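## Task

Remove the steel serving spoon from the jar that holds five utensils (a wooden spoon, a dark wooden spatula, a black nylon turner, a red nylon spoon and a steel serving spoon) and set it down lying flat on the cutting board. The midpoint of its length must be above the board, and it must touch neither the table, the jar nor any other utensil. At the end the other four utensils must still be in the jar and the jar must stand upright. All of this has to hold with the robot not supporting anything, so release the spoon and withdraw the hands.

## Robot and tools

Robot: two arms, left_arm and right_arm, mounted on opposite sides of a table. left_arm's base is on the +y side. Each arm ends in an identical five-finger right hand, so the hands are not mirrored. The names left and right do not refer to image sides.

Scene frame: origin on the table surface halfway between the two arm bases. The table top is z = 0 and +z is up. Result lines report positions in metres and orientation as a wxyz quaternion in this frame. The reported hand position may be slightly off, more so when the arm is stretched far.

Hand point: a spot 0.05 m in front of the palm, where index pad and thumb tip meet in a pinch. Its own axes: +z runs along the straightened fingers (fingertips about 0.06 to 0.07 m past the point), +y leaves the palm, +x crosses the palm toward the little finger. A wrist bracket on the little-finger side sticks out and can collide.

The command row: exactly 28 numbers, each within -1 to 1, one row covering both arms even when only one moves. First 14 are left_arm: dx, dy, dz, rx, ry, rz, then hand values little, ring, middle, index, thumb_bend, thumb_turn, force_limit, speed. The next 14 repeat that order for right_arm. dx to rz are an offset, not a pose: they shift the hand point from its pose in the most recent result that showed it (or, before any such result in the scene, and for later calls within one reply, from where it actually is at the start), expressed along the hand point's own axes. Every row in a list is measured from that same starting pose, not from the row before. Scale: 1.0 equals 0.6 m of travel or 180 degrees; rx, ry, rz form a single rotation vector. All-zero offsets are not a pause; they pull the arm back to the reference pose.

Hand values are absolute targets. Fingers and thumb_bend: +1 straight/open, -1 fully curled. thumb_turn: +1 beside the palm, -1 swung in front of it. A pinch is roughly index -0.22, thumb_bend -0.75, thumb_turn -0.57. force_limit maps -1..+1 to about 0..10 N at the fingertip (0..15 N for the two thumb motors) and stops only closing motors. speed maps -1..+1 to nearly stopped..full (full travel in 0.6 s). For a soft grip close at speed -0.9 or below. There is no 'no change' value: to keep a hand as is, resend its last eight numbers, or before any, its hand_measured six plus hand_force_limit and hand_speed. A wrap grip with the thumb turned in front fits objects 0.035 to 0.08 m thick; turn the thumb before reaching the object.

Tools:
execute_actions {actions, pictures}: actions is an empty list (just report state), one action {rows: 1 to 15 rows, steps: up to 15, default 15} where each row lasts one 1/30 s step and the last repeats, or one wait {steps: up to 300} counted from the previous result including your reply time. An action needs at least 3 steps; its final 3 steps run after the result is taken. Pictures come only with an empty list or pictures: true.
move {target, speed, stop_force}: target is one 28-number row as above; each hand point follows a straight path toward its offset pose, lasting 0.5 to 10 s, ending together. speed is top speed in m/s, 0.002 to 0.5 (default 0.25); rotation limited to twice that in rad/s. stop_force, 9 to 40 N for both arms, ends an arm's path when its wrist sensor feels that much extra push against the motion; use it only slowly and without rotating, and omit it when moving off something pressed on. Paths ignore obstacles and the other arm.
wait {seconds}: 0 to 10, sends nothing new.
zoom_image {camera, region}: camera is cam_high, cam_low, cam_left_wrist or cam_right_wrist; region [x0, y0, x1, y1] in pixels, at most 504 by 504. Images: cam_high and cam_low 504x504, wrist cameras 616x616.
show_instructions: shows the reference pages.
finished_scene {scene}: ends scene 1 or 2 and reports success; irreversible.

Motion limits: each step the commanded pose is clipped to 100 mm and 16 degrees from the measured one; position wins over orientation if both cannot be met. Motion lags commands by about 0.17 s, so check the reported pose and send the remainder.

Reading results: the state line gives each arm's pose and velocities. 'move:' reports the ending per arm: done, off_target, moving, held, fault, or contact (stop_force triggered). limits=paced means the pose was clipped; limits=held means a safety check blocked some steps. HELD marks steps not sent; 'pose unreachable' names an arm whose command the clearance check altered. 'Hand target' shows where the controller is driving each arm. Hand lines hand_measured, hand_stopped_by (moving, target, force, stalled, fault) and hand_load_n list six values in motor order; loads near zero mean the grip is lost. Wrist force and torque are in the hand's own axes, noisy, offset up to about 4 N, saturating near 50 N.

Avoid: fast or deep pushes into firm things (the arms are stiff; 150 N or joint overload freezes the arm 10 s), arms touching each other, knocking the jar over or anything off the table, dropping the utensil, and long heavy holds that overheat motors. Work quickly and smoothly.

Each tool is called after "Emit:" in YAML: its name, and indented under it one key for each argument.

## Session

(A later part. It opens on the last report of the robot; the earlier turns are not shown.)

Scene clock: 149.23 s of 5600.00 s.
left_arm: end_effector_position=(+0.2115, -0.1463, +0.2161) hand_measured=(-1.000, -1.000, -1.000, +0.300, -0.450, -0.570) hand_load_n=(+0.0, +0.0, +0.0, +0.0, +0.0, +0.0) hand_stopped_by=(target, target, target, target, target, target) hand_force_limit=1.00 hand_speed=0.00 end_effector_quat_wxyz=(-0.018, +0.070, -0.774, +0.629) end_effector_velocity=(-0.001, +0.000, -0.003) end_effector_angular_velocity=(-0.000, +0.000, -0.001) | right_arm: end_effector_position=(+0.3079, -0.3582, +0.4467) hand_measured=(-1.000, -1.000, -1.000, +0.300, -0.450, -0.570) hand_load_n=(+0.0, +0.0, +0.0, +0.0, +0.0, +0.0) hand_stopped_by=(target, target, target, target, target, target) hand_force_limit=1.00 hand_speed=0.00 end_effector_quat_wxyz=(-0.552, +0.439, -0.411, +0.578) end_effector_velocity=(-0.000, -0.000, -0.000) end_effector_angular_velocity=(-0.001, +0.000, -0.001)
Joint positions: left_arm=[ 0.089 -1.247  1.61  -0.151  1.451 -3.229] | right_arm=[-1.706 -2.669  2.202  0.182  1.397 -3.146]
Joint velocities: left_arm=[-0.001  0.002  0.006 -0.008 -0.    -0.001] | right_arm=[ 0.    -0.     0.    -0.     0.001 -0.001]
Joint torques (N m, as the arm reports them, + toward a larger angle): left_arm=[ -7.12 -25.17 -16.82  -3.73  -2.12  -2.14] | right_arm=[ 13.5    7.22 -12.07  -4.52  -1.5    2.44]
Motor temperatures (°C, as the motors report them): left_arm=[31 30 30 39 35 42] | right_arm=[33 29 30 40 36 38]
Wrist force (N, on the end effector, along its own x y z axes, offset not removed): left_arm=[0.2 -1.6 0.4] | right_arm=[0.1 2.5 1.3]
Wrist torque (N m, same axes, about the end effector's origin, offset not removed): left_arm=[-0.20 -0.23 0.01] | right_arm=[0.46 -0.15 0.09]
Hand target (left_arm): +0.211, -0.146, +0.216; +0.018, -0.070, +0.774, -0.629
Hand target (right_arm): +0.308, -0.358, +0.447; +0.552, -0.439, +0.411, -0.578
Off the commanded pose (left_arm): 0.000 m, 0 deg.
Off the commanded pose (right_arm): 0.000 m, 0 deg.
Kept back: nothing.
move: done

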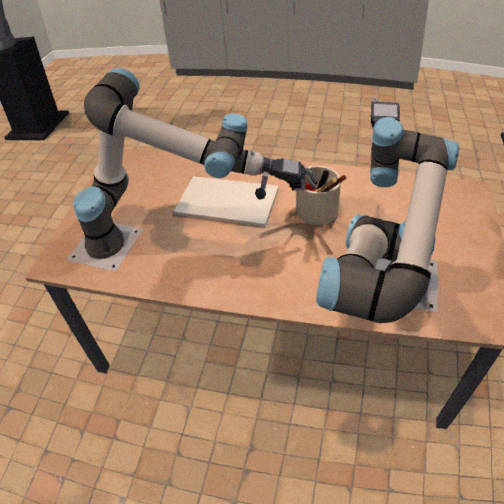

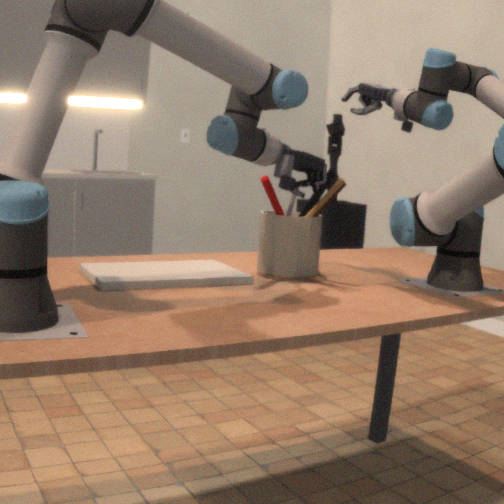

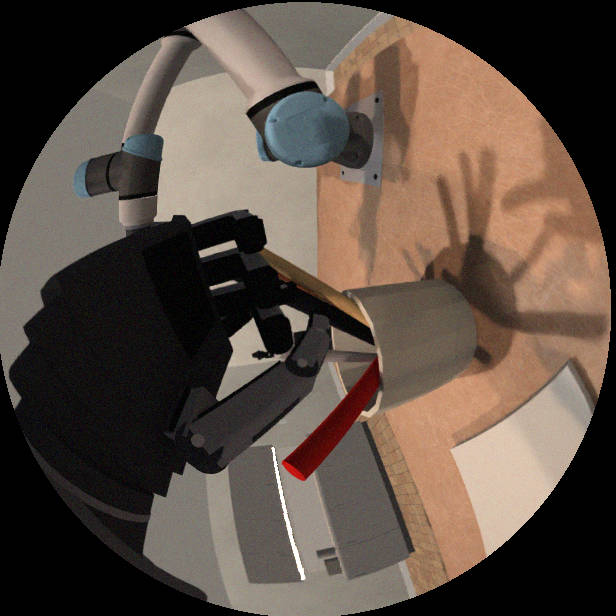

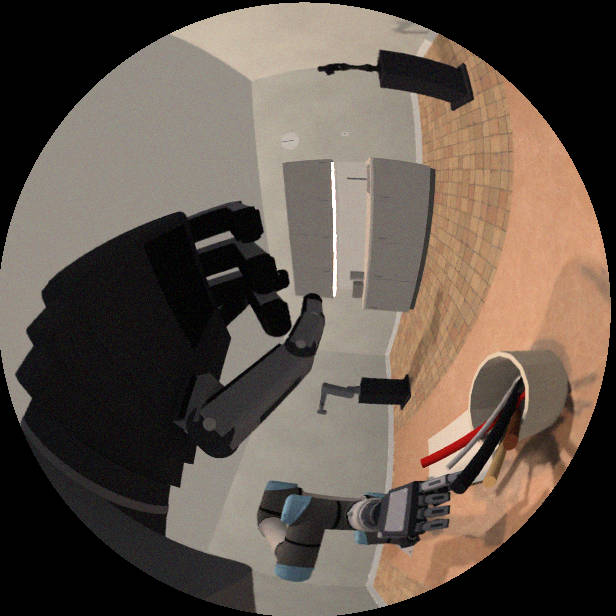

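Emit:
move:
  target: [0,0.007,-0.033,0,0,0,-1,-1,-1,0.3,-0.45,-0.57,1.0,0, 0,0,0,0,0,0,-1,-1,-1,0.3,-0.45,-0.57,1.0,0]
  speed: 0.02
  stop_force: 9

Emit:
zoom_image:
  camera: "cam_low"
  region: [220,110,370,260]

Emit:
move:
  target: [-0.04,0,0,0,0,0,-1,-1,-1,0.3,-0.45,-0.57,1.0,0, 0,0,0,0,0,0,-1,-1,-1,0.3,-0.45,-0.57,1.0,0]
  speed: 0.015
  stop_force: 9

Emit:
zoom_image:
  camera: "cam_left_wrist"
  region: [200,200,500,450]

Emit:
zoom_image:
  camera: "cam_low"
  region: [220,110,370,260]

Scene clock: 150.80 s of 5600.00 s.
left_arm: end_effector_position=(+0.2089, -0.1266, +0.2161) hand_measured=(-1.000, -1.000, -1.000, +0.300, -0.450, -0.570) hand_load_n=(+0.0, +0.0, +0.0, +0.0, +0.0, +0.0) hand_stopped_by=(target, target, target, target, target, target) hand_force_limit=1.00 hand_speed=0.00 end_effector_quat_wxyz=(-0.018, +0.070, -0.774, +0.629) end_effector_velocity=(+0.000, +0.003, +0.001) end_effector_angular_velocity=(+0.000, +0.001, +0.002) | right_arm: end_effector_position=(+0.3079, -0.3582, +0.4467) hand_measured=(-1.000, -1.000, -1.000, +0.300, -0.450, -0.570) hand_load_n=(+0.0, +0.0, +0.0, +0.0, +0.0, +0.0) hand_stopped_by=(target, target, target, target, target, target) hand_force_limit=1.00 hand_speed=0.00 end_effector_quat_wxyz=(-0.552, +0.439, -0.411, +0.578) end_effector_velocity=(-0.000, +0.000, +0.000) end_effector_angular_velocity=(-0.000, -0.000, +0.001)
Joint positions: left_arm=[ 0.083 -1.292  1.67  -0.167  1.446 -3.23 ] | right_arm=[-1.706 -2.669  2.202  0.182  1.397 -3.146]
Joint velocities: left_arm=[-0.    -0.007  0.008 -0.    -0.002 -0.002] | right_arm=[ 0. -0. -0.  0. -0. -0.]
Joint torques (N m, as the arm reports them, + toward a larger angle): left_arm=[ -7.93 -45.22 -17.06  -3.35  -2.24  -2.22] | right_arm=[ 12.47   8.01 -10.56  -4.42  -1.67   2.29]
Motor temperatures (°C, as the motors report them): left_arm=[31 30 30 39 35 42] | right_arm=[33 29 30 40 36 38]
Wrist force (N, on the end effector, along its own x y z axes, offset not removed): left_arm=[0.6 -0.7 0.9] | right_arm=[-0.5 2.6 1.5]
Wrist torque (N m, same axes, about the end effector's origin, offset not removed): left_arm=[-0.04 -0.31 0.08] | right_arm=[0.39 -0.02 -0.01]
Hand target (left_arm): +0.209, -0.126, +0.216; +0.018, -0.070, +0.774, -0.629
Hand target (right_arm): +0.308, -0.358, +0.447; +0.552, -0.439, +0.411, -0.578
Off the commanded pose (left_arm): 0.000 m, 0 deg.
Off the commanded pose (right_arm): 0.000 m, 0 deg.
Kept back: nothing.
move: done

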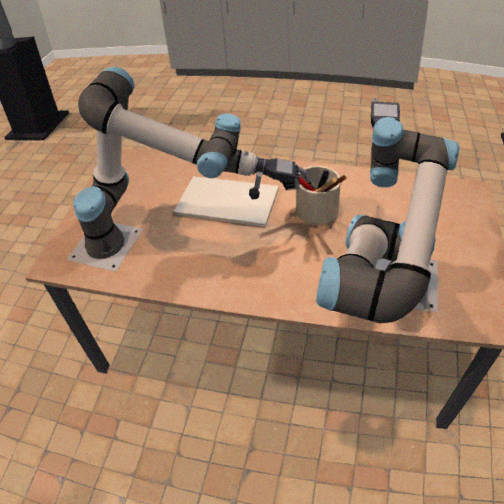

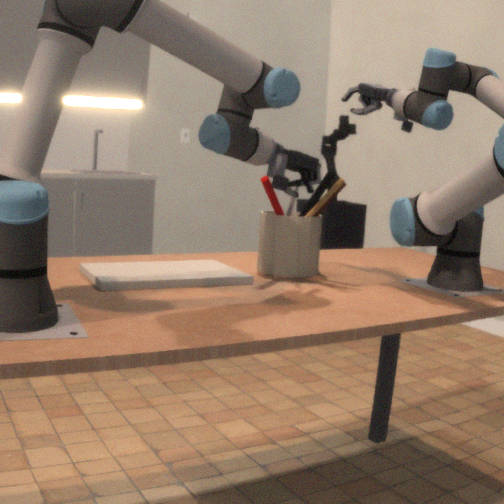

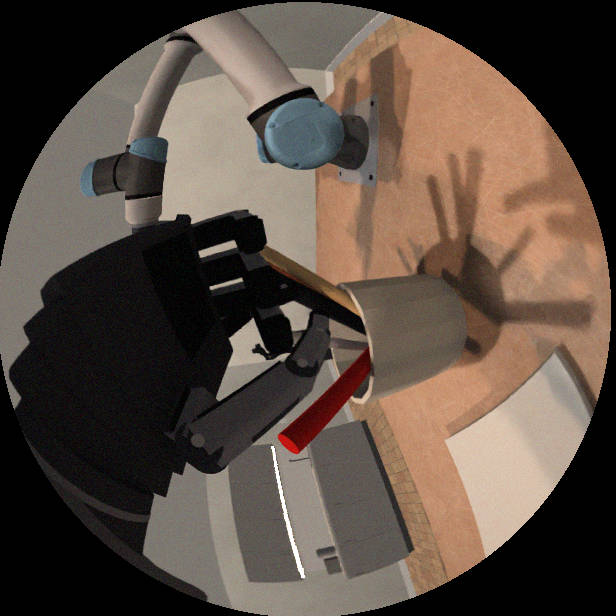

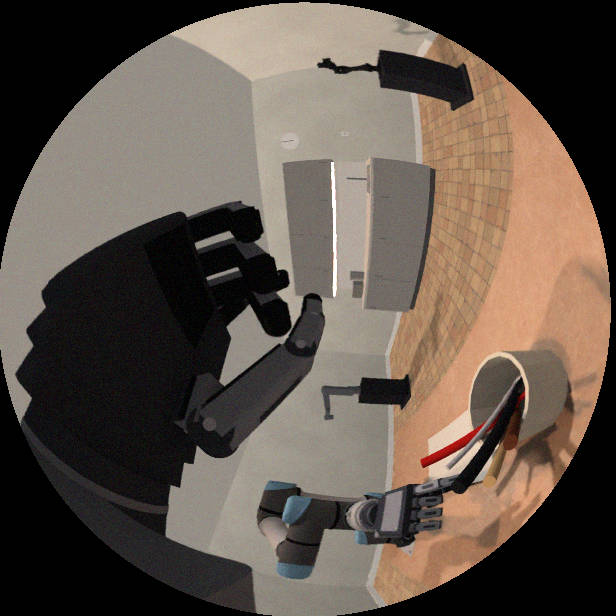

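Region (220, 110, 370, 260) of cam_low's 504x504 image, scaled by 3.360, with more detail than that image has.

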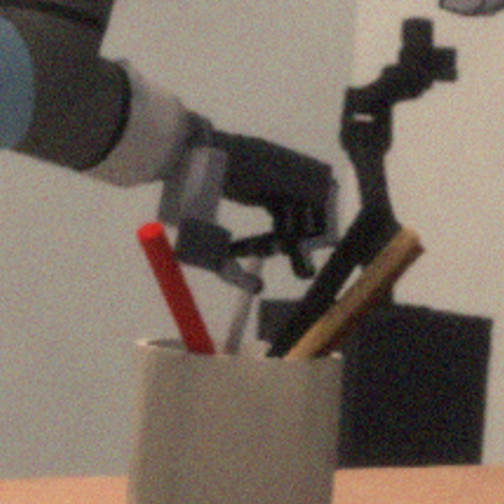

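Scene clock: 152.70 s of 5600.00 s.
left_arm: end_effector_position=(+0.2323, -0.1235, +0.2147) hand_measured=(-1.000, -1.000, -1.000, +0.300, -0.450, -0.570) hand_load_n=(+0.0, +0.0, +0.0, +0.0, +0.0, +0.0) hand_stopped_by=(target, target, target, target, target, target) hand_force_limit=1.00 hand_speed=0.00 end_effector_quat_wxyz=(-0.018, +0.070, -0.774, +0.629) end_effector_velocity=(+0.002, +0.000, -0.001) end_effector_angular_velocity=(+0.001, -0.000, -0.001) | right_arm: end_effector_position=(+0.3079, -0.3582, +0.4467) hand_measured=(-1.000, -1.000, -1.000, +0.300, -0.450, -0.570) hand_load_n=(+0.0, +0.0, +0.0, +0.0, +0.0, +0.0) hand_stopped_by=(target, target, target, target, target, target) hand_force_limit=1.00 hand_speed=0.00 end_effector_quat_wxyz=(-0.552, +0.439, -0.411, +0.578) end_effector_velocity=(+0.000, -0.000, -0.000) end_effector_angular_velocity=(-0.001, -0.000, -0.001)
Joint positions: left_arm=[ 0.134 -1.282  1.661 -0.168  1.495 -3.219] | right_arm=[-1.706 -2.669  2.202  0.182  1.397 -3.146]
Joint velocities: left_arm=[ 0.005  0.002 -0.001  0.001  0.006  0.001] | right_arm=[-0.001 -0.     0.     0.    -0.001 -0.001]
Joint torques (N m, as the arm reports them, + toward a larger angle): left_arm=[  6.64 -24.34 -29.63  -3.5    2.31   2.13] | right_arm=[ 12.62   8.15 -11.44  -4.48  -1.69   2.25]
Motor temperatures (°C, as the motors report them): left_arm=[31 30 30 39 35 42] | right_arm=[33 29 30 40 36 38]
Wrist force (N, on the end effector, along its own x y z axes, offset not removed): left_arm=[-1.6 -2.6 0.7] | right_arm=[0.0 2.6 1.5]
Wrist torque (N m, same axes, about the end effector's origin, offset not removed): left_arm=[-0.40 0.02 -0.02] | right_arm=[0.55 -0.17 -0.07]
Hand target (left_arm): +0.233, -0.123, +0.215; +0.018, -0.070, +0.774, -0.629
Hand target (right_arm): +0.308, -0.358, +0.447; +0.552, -0.439, +0.411, -0.578
Off the commanded pose (left_arm): 0.000 m, 0 deg.
Off the commanded pose (right_arm): 0.000 m, 0 deg.
Kept back: nothing.
move: done

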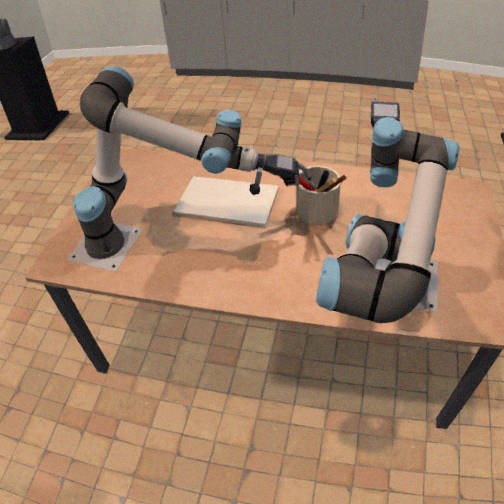

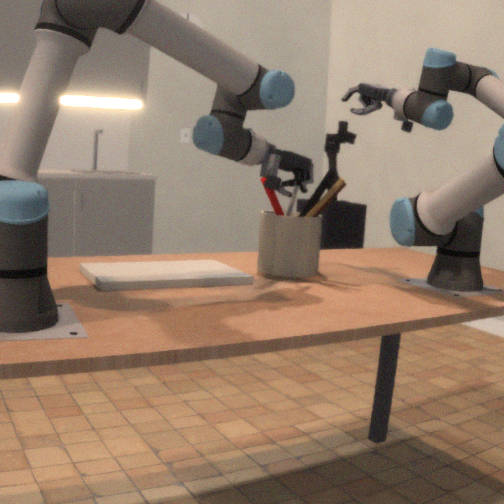

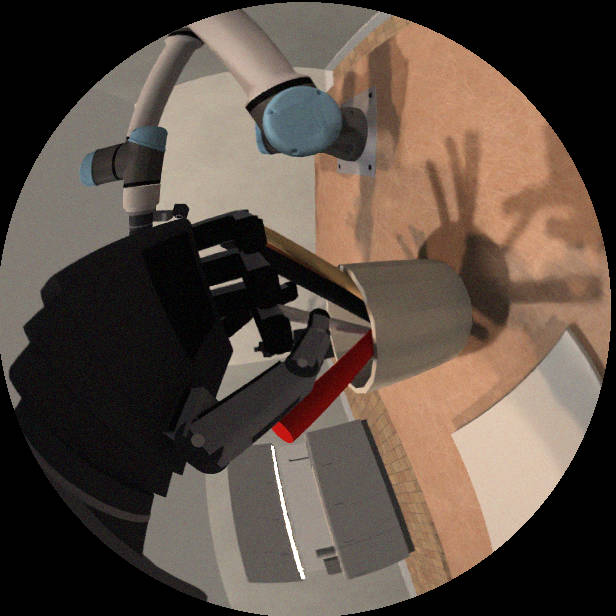

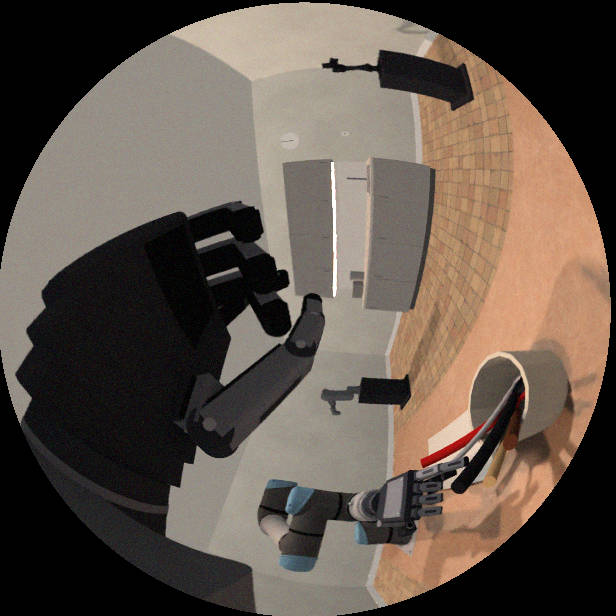

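Region (200, 200, 500, 450) of cam_left_wrist's 616x616 image, scaled by 1.680, with more detail than that image has.

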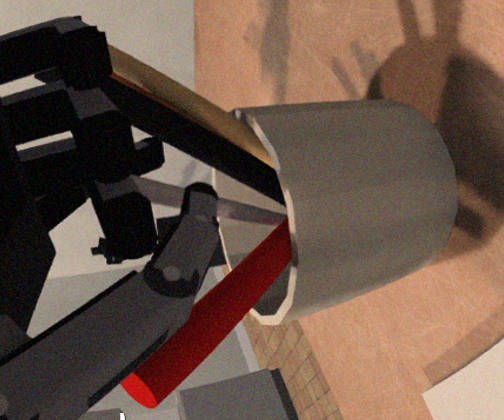

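Region (220, 110, 370, 260) of cam_low's 504x504 image, scaled by 3.360, with more detail than that image has.

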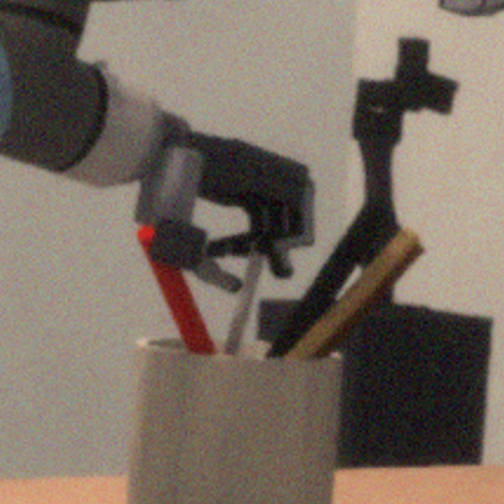

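Emit:
move:
  target: [0,0,0,0,0,0,-1,-1,-1,-0.9,-0.55,-0.57,1.0,-0.85, 0,0,0,0,0,0,-1,-1,-1,0.3,-0.45,-0.57,1.0,0]

Emit:
zoom_image:
  camera: "cam_left_wrist"
  region: [200,200,500,450]

Emit:
zoom_image:
  camera: "cam_low"
  region: [220,110,370,260]

Scene clock: 155.43 s of 5600.00 s.
left_arm: end_effector_position=(+0.2323, -0.1235, +0.2147) hand_measured=(-1.000, -1.000, -1.000, -0.260, -0.550, -0.570) hand_load_n=(+0.0, +0.0, +0.0, +10.5, +1.0, -0.5) hand_stopped_by=(target, target, target, force, target, target) hand_force_limit=1.00 hand_speed=-0.85 end_effector_quat_wxyz=(-0.018, +0.070, -0.774, +0.629) end_effector_velocity=(-0.001, -0.000, -0.001) end_effector_angular_velocity=(+0.002, -0.000, -0.002) | right_arm: end_effector_position=(+0.3079, -0.3582, +0.4467) hand_measured=(-1.000, -1.000, -1.000, +0.300, -0.450, -0.570) hand_load_n=(+0.0, +0.0, +0.0, +0.0, +0.0, +0.0) hand_stopped_by=(target, target, target, target, target, target) hand_force_limit=1.00 hand_speed=0.00 end_effector_quat_wxyz=(-0.552, +0.439, -0.411, +0.578) end_effector_velocity=(-0.001, +0.001, +0.000) end_effector_angular_velocity=(-0.001, -0.001, +0.003)
Joint positions: left_arm=[ 0.134 -1.282  1.661 -0.168  1.495 -3.219] | right_arm=[-1.706 -2.669  2.202  0.182  1.397 -3.146]
Joint velocities: left_arm=[-0.001  0.002 -0.     0.     0.001  0.   ] | right_arm=[ 0.002 -0.001 -0.     0.    -0.001 -0.   ]
Joint torques (N m, as the arm reports them, + toward a larger angle): left_arm=[ -7.06 -46.2  -15.92   1.52  -2.19  -2.21] | right_arm=[ 14.89   8.01 -10.6   -4.7   -1.7    2.51]
Motor temperatures (°C, as the motors report them): left_arm=[31 30 30 39 35 42] | right_arm=[33 29 30 40 36 38]
Wrist force (N, on the end effector, along its own x y z axes, offset not removed): left_arm=[1.5 -1.1 1.1] | right_arm=[0.5 2.8 1.4]
Wrist torque (N m, same axes, about the end effector's origin, offset not removed): left_arm=[-0.18 -0.46 0.13] | right_arm=[0.58 -0.27 -0.03]
Hand target (left_arm): +0.232, -0.123, +0.215; +0.018, -0.070, +0.774, -0.629
Hand target (right_arm): +0.308, -0.358, +0.447; +0.552, -0.439, +0.411, -0.578
Off the commanded pose (left_arm): 0.000 m, 0 deg.
Off the commanded pose (right_arm): 0.000 m, 0 deg.
Kept back: nothing.
move: done

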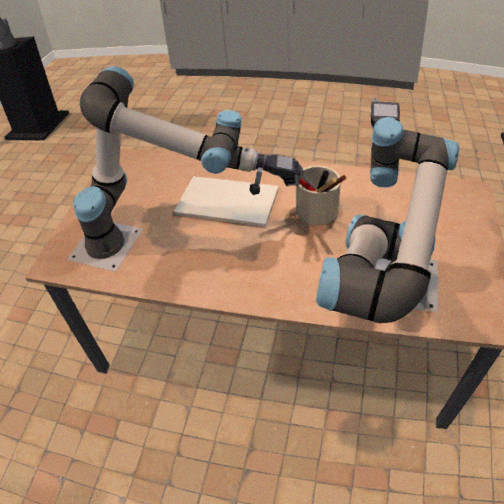

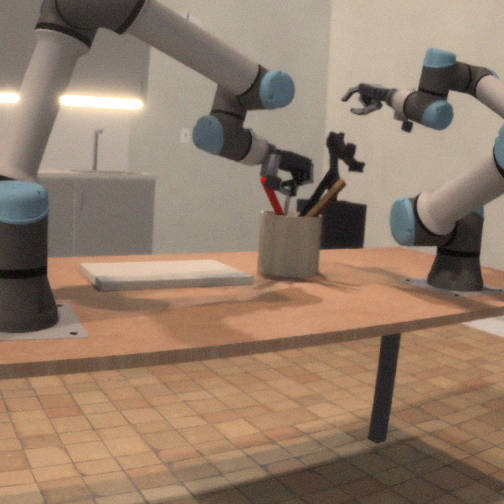

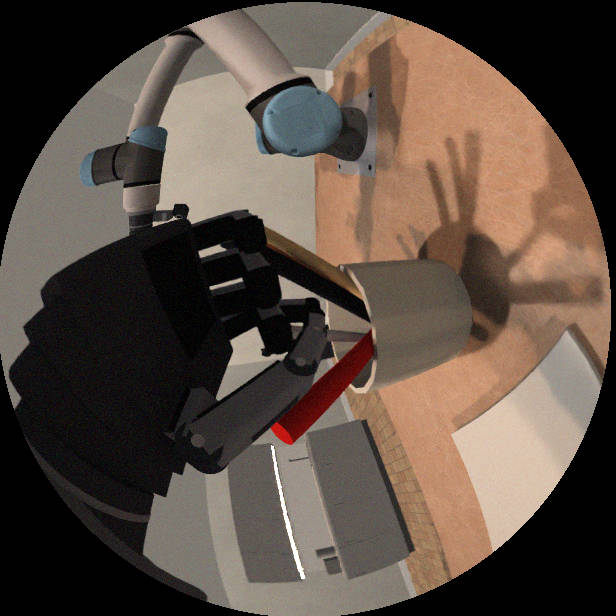

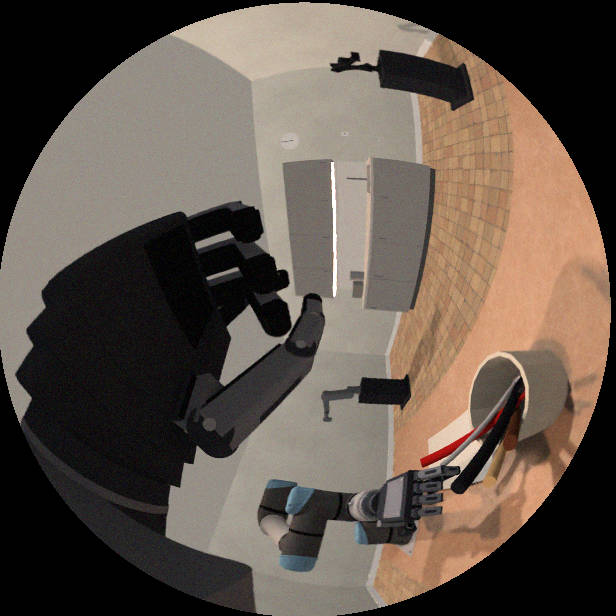

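Region (200, 200, 500, 450) of cam_left_wrist's 616x616 image, scaled by 1.680, with more detail than that image has.

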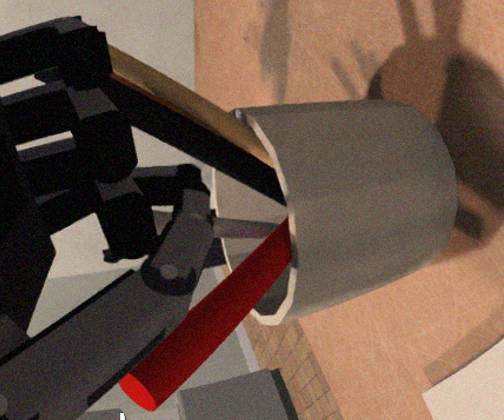

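Region (220, 110, 370, 260) of cam_low's 504x504 image, scaled by 3.360, with more detail than that image has.

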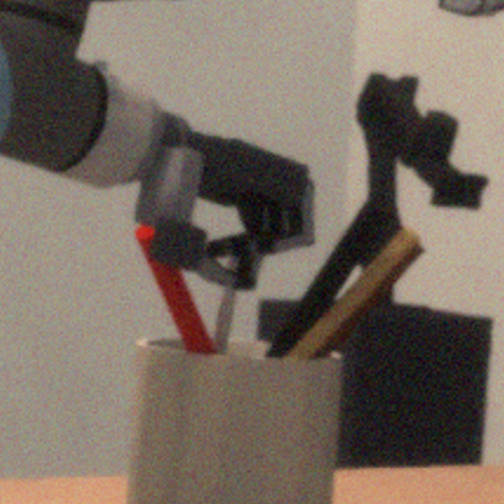

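Emit:
move:
  target: [0,0,0,0,0,0,-1,-1,-1,0.3,-0.45,-0.57,1.0,0, 0,0,0,0,0,0,-1,-1,-1,0.3,-0.45,-0.57,1.0,0]

Emit:
move:
  target: [-0.015,0,0,0,0,0,-1,-1,-1,0.3,-0.45,-0.57,1.0,0, 0,0,0,0,0,0,-1,-1,-1,0.3,-0.45,-0.57,1.0,0]
  speed: 0.015

Emit:
zoom_image:
  camera: "cam_left_wrist"
  region: [200,200,500,450]

Emit:
move:
  target: [0,0,0,0,0,0,-1,-1,-1,0.0,-0.45,-0.57,1.0,-0.85, 0,0,0,0,0,0,-1,-1,-1,0.3,-0.45,-0.57,1.0,0]

Emit:
zoom_image:
  camera: "cam_left_wrist"
  region: [200,200,500,450]

Emit:
zoom_image:
  camera: "cam_low"
  region: [220,110,370,260]

Scene clock: 156.43 s of 5600.00 s.
left_arm: end_effector_position=(+0.2323, -0.1235, +0.2147) hand_measured=(-1.000, -1.000, -1.000, +0.300, -0.450, -0.570) hand_load_n=(+0.0, +0.0, +0.0, +0.0, +0.0, +0.0) hand_stopped_by=(target, target, target, target, target, target) hand_force_limit=1.00 hand_speed=0.00 end_effector_quat_wxyz=(-0.018, +0.070, -0.774, +0.629) end_effector_velocity=(-0.000, -0.000, -0.001) end_effector_angular_velocity=(+0.002, +0.000, +0.000) | right_arm: end_effector_position=(+0.3079, -0.3582, +0.4467) hand_measured=(-1.000, -1.000, -1.000, +0.300, -0.450, -0.570) hand_load_n=(+0.0, +0.0, +0.0, +0.0, +0.0, +0.0) hand_stopped_by=(target, target, target, target, target, target) hand_force_limit=1.00 hand_speed=0.00 end_effector_quat_wxyz=(-0.552, +0.439, -0.411, +0.578) end_effector_velocity=(-0.000, +0.000, +0.000) end_effector_angular_velocity=(-0.002, -0.000, +0.001)
Joint positions: left_arm=[ 0.134 -1.282  1.661 -0.168  1.495 -3.219] | right_arm=[-1.706 -2.669  2.202  0.182  1.397 -3.146]
Joint velocities: left_arm=[-0.001  0.001  0.     0.    -0.001 -0.   ] | right_arm=[ 0.001 -0.    -0.     0.    -0.    -0.002]
Joint torques (N m, as the arm reports them, + toward a larger angle): left_arm=[ -7.18 -46.22 -16.3    1.32  -1.96  -2.15] | right_arm=[ 14.26   8.54 -12.63  -4.58  -1.65   2.29]
Motor temperatures (°C, as the motors report them): left_arm=[31 30 30 39 35 42] | right_arm=[33 29 30 40 36 38]
Wrist force (N, on the end effector, along its own x y z axes, offset not removed): left_arm=[-0.2 -0.8 1.1] | right_arm=[2.1 4.2 1.2]
Wrist torque (N m, same axes, about the end effector's origin, offset not removed): left_arm=[-0.13 -0.18 0.06] | right_arm=[0.73 -0.47 0.18]
Hand target (left_arm): +0.232, -0.123, +0.215; +0.018, -0.070, +0.774, -0.629
Hand target (right_arm): +0.308, -0.358, +0.447; +0.552, -0.439, +0.411, -0.578
Off the commanded pose (left_arm): 0.000 m, 0 deg.
Off the commanded pose (right_arm): 0.000 m, 0 deg.
Kept back: nothing.
move: done

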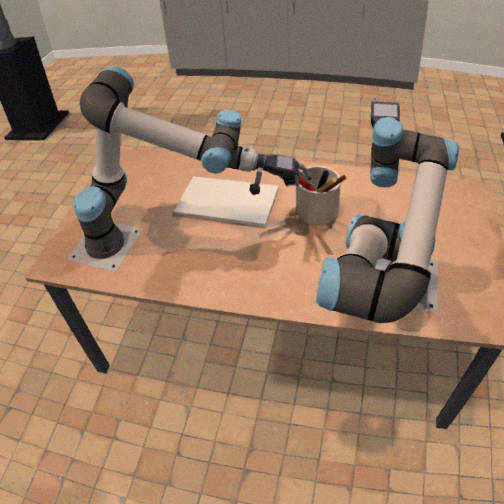

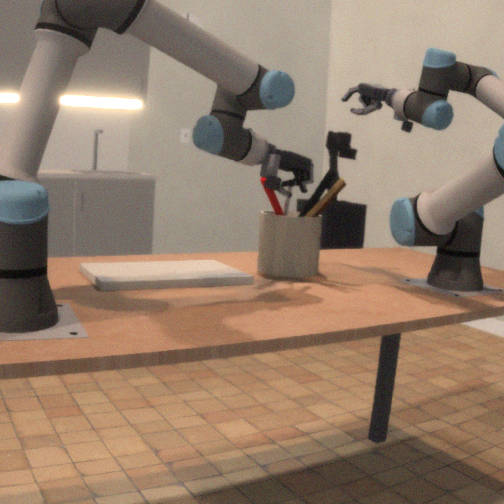

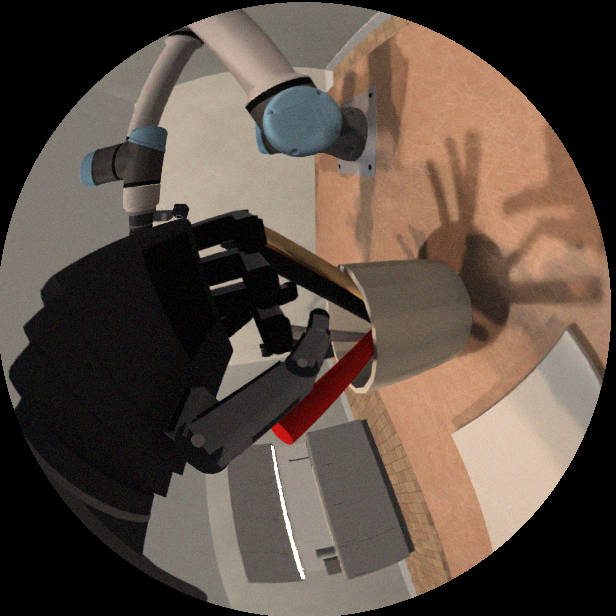

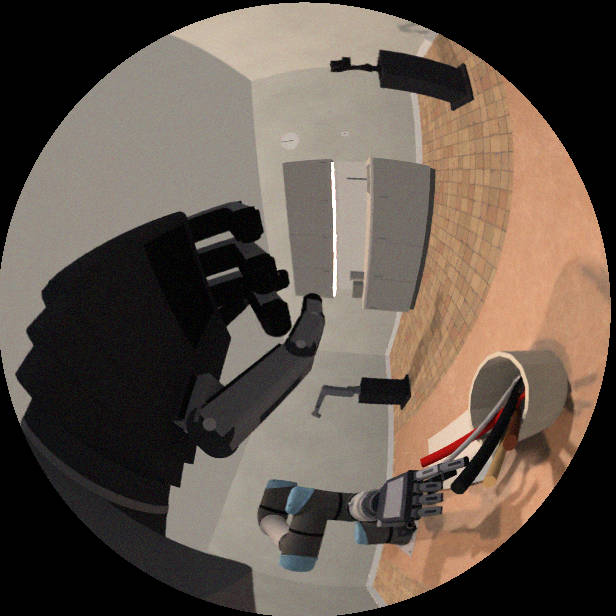

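Scene clock: 157.33 s of 5600.00 s.
left_arm: end_effector_position=(+0.2409, -0.1224, +0.2141) hand_measured=(-1.000, -1.000, -1.000, +0.300, -0.450, -0.570) hand_load_n=(+0.0, +0.0, +0.0, +0.0, +0.0, +0.0) hand_stopped_by=(target, target, target, target, target, target) hand_force_limit=1.00 hand_speed=0.00 end_effector_quat_wxyz=(-0.018, +0.070, -0.774, +0.629) end_effector_velocity=(+0.003, +0.001, +0.001) end_effector_angular_velocity=(-0.001, +0.001, +0.001) | right_arm: end_effector_position=(+0.3079, -0.3582, +0.4467) hand_measured=(-1.000, -1.000, -1.000, +0.300, -0.450, -0.570) hand_load_n=(+0.0, +0.0, +0.0, +0.0, +0.0, +0.0) hand_stopped_by=(target, target, target, target, target, target) hand_force_limit=1.00 hand_speed=0.00 end_effector_quat_wxyz=(-0.552, +0.439, -0.411, +0.578) end_effector_velocity=(+0.000, -0.000, +0.000) end_effector_angular_velocity=(-0.002, -0.000, -0.000)
Joint positions: left_arm=[ 0.153 -1.278  1.656 -0.168  1.513 -3.216] | right_arm=[-1.706 -2.669  2.202  0.182  1.397 -3.146]
Joint velocities: left_arm=[ 0.006  0.    -0.002  0.     0.005  0.   ] | right_arm=[-0.     0.    -0.    -0.    -0.    -0.002]
Joint torques (N m, as the arm reports them, + toward a larger angle): left_arm=[  6.86 -24.24 -29.46  -3.53   2.4    2.2 ] | right_arm=[ 13.64   8.38 -11.93  -4.73  -1.74   2.4 ]
Motor temperatures (°C, as the motors report them): left_arm=[31 30 30 39 35 42] | right_arm=[33 29 30 40 36 38]
Wrist force (N, on the end effector, along its own x y z axes, offset not removed): left_arm=[-0.5 -1.6 0.5] | right_arm=[0.3 2.8 2.4]
Wrist torque (N m, same axes, about the end effector's origin, offset not removed): left_arm=[-0.17 -0.12 0.03] | right_arm=[0.41 -0.26 0.06]
Hand target (left_arm): +0.241, -0.122, +0.214; +0.018, -0.070, +0.774, -0.629
Hand target (right_arm): +0.308, -0.358, +0.447; +0.552, -0.439, +0.411, -0.578
Off the commanded pose (left_arm): 0.000 m, 0 deg.
Off the commanded pose (right_arm): 0.000 m, 0 deg.
Kept back: nothing.
move: done

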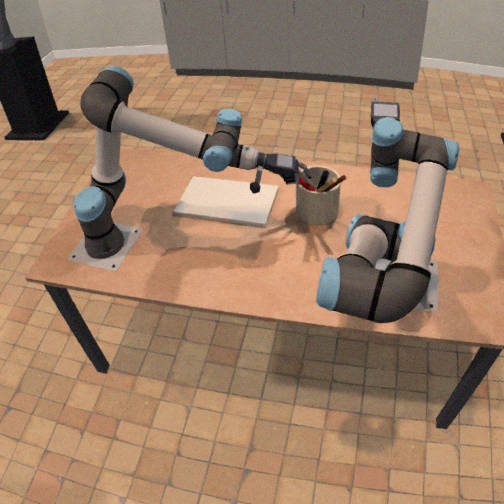

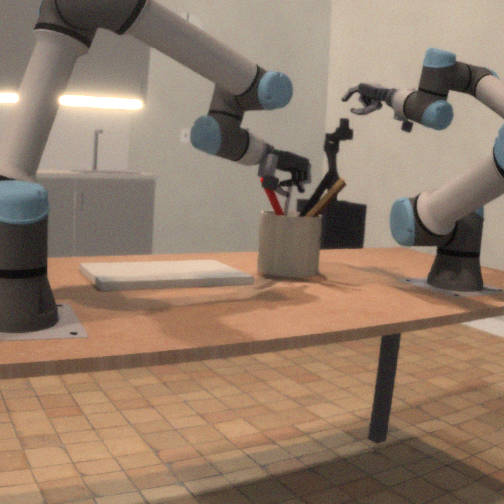

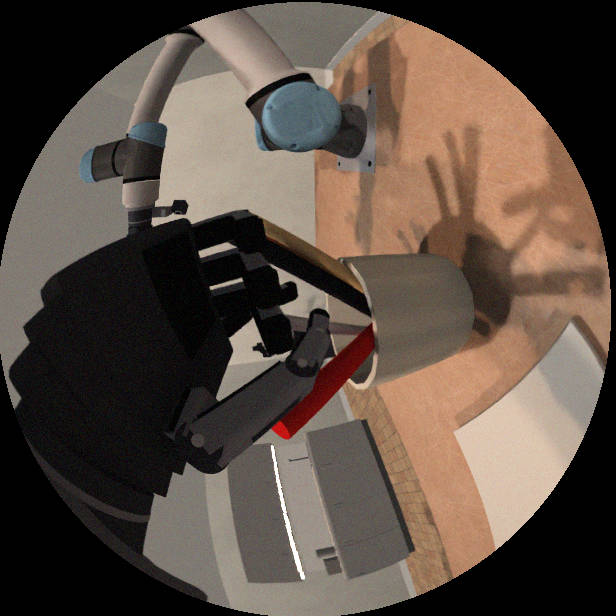

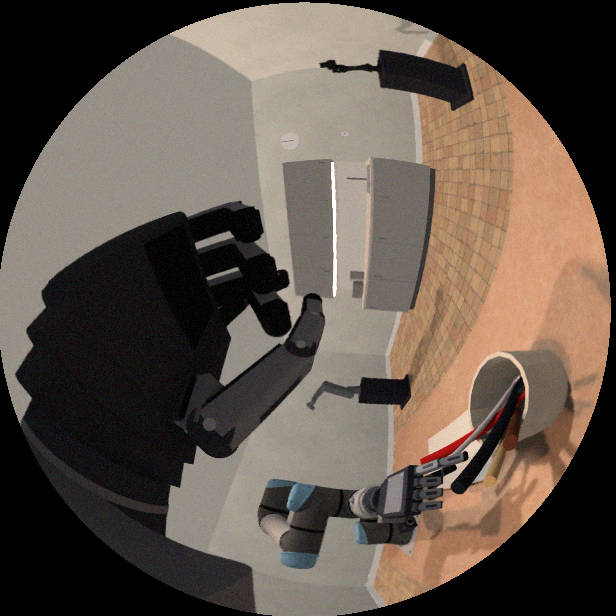

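Region (200, 200, 500, 450) of cam_left_wrist's 616x616 image, scaled by 1.680, with more detail than that image has.

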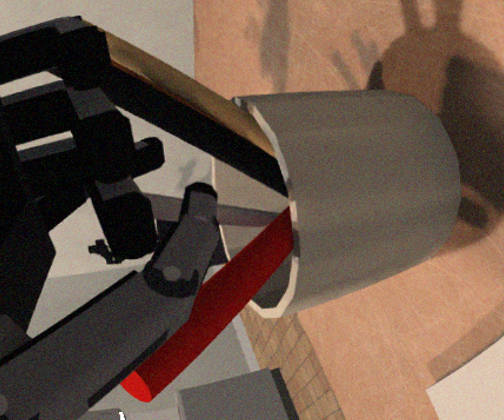

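Scene clock: 158.80 s of 5600.00 s.
left_arm: end_effector_position=(+0.2409, -0.1224, +0.2141) hand_measured=(-1.000, -1.000, -1.000, +0.000, -0.450, -0.570) hand_load_n=(+0.0, +0.0, +0.0, +0.0, +0.0, +0.0) hand_stopped_by=(target, target, target, target, target, target) hand_force_limit=1.00 hand_speed=-0.85 end_effector_quat_wxyz=(-0.018, +0.070, -0.774, +0.629) end_effector_velocity=(+0.000, +0.000, -0.001) end_effector_angular_velocity=(+0.002, -0.002, -0.001) | right_arm: end_effector_position=(+0.3079, -0.3582, +0.4467) hand_measured=(-1.000, -1.000, -1.000, +0.300, -0.450, -0.570) hand_load_n=(+0.0, +0.0, +0.0, +0.0, +0.0, +0.0) hand_stopped_by=(target, target, target, target, target, target) hand_force_limit=1.00 hand_speed=0.00 end_effector_quat_wxyz=(-0.552, +0.439, -0.411, +0.578) end_effector_velocity=(-0.000, +0.000, +0.000) end_effector_angular_velocity=(-0.000, -0.000, +0.001)
Joint positions: left_arm=[ 0.153 -1.278  1.656 -0.169  1.513 -3.216] | right_arm=[-1.706 -2.669  2.202  0.182  1.397 -3.146]
Joint velocities: left_arm=[0.001 0.001 0.001 0.001 0.001 0.002] | right_arm=[ 0.001 -0.    -0.     0.    -0.    -0.   ]
Joint torques (N m, as the arm reports them, + toward a larger angle): left_arm=[ -7.21 -46.13 -15.7   -2.13  -2.12  -2.23] | right_arm=[ 14.15   8.71 -11.09  -4.61  -1.59   2.36]
Motor temperatures (°C, as the motors report them): left_arm=[31 30 30 39 35 42] | right_arm=[33 29 30 40 36 38]
Wrist force (N, on the end effector, along its own x y z axes, offset not removed): left_arm=[0.6 -2.1 0.1] | right_arm=[0.3 0.5 2.2]
Wrist torque (N m, same axes, about the end effector's origin, offset not removed): left_arm=[-0.27 -0.34 0.05] | right_arm=[0.11 -0.27 0.02]
Hand target (left_arm): +0.241, -0.122, +0.214; +0.018, -0.070, +0.774, -0.629
Hand target (right_arm): +0.308, -0.358, +0.447; +0.552, -0.439, +0.411, -0.578
Off the commanded pose (left_arm): 0.000 m, 0 deg.
Off the commanded pose (right_arm): 0.000 m, 0 deg.
Kept back: nothing.
move: done

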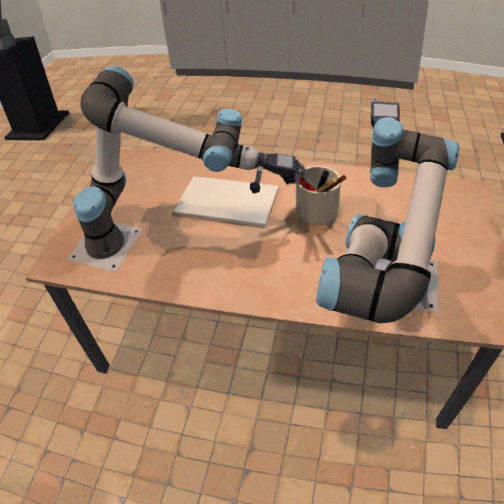

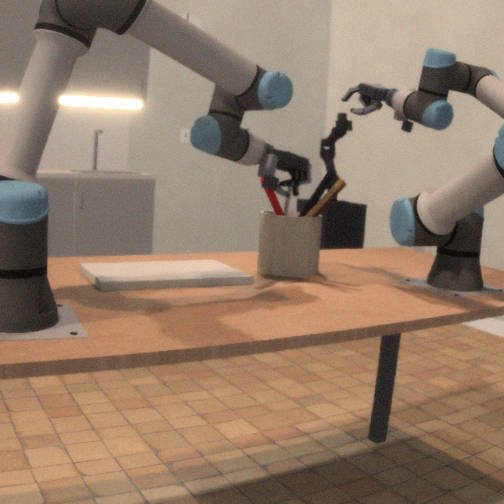

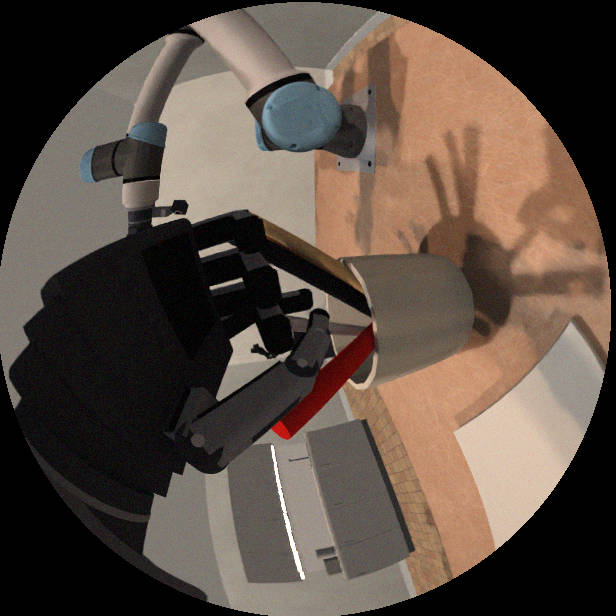

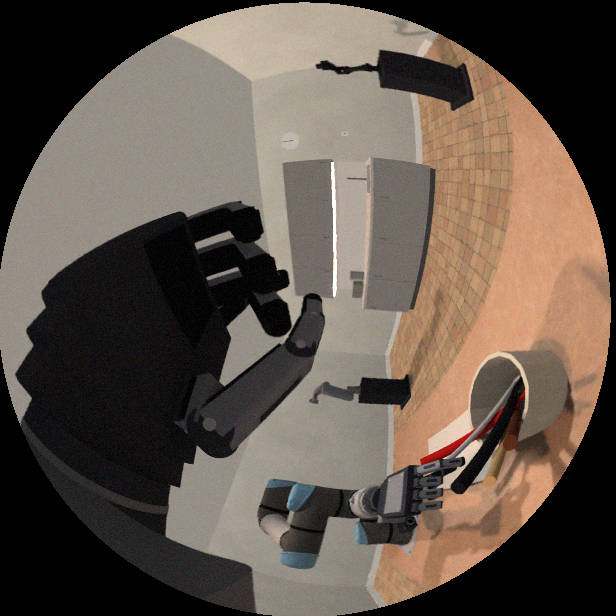

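Region (200, 200, 500, 450) of cam_left_wrist's 616x616 image, scaled by 1.680, with more detail than that image has.

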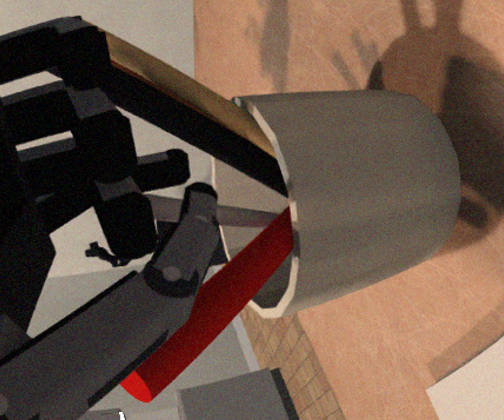

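Region (220, 110, 370, 260) of cam_low's 504x504 image, scaled by 3.360, with more detail than that image has.

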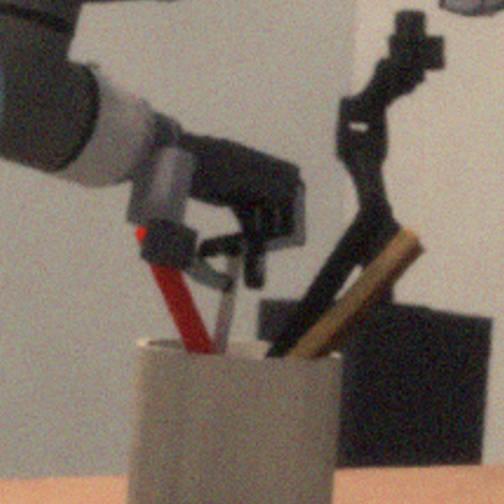

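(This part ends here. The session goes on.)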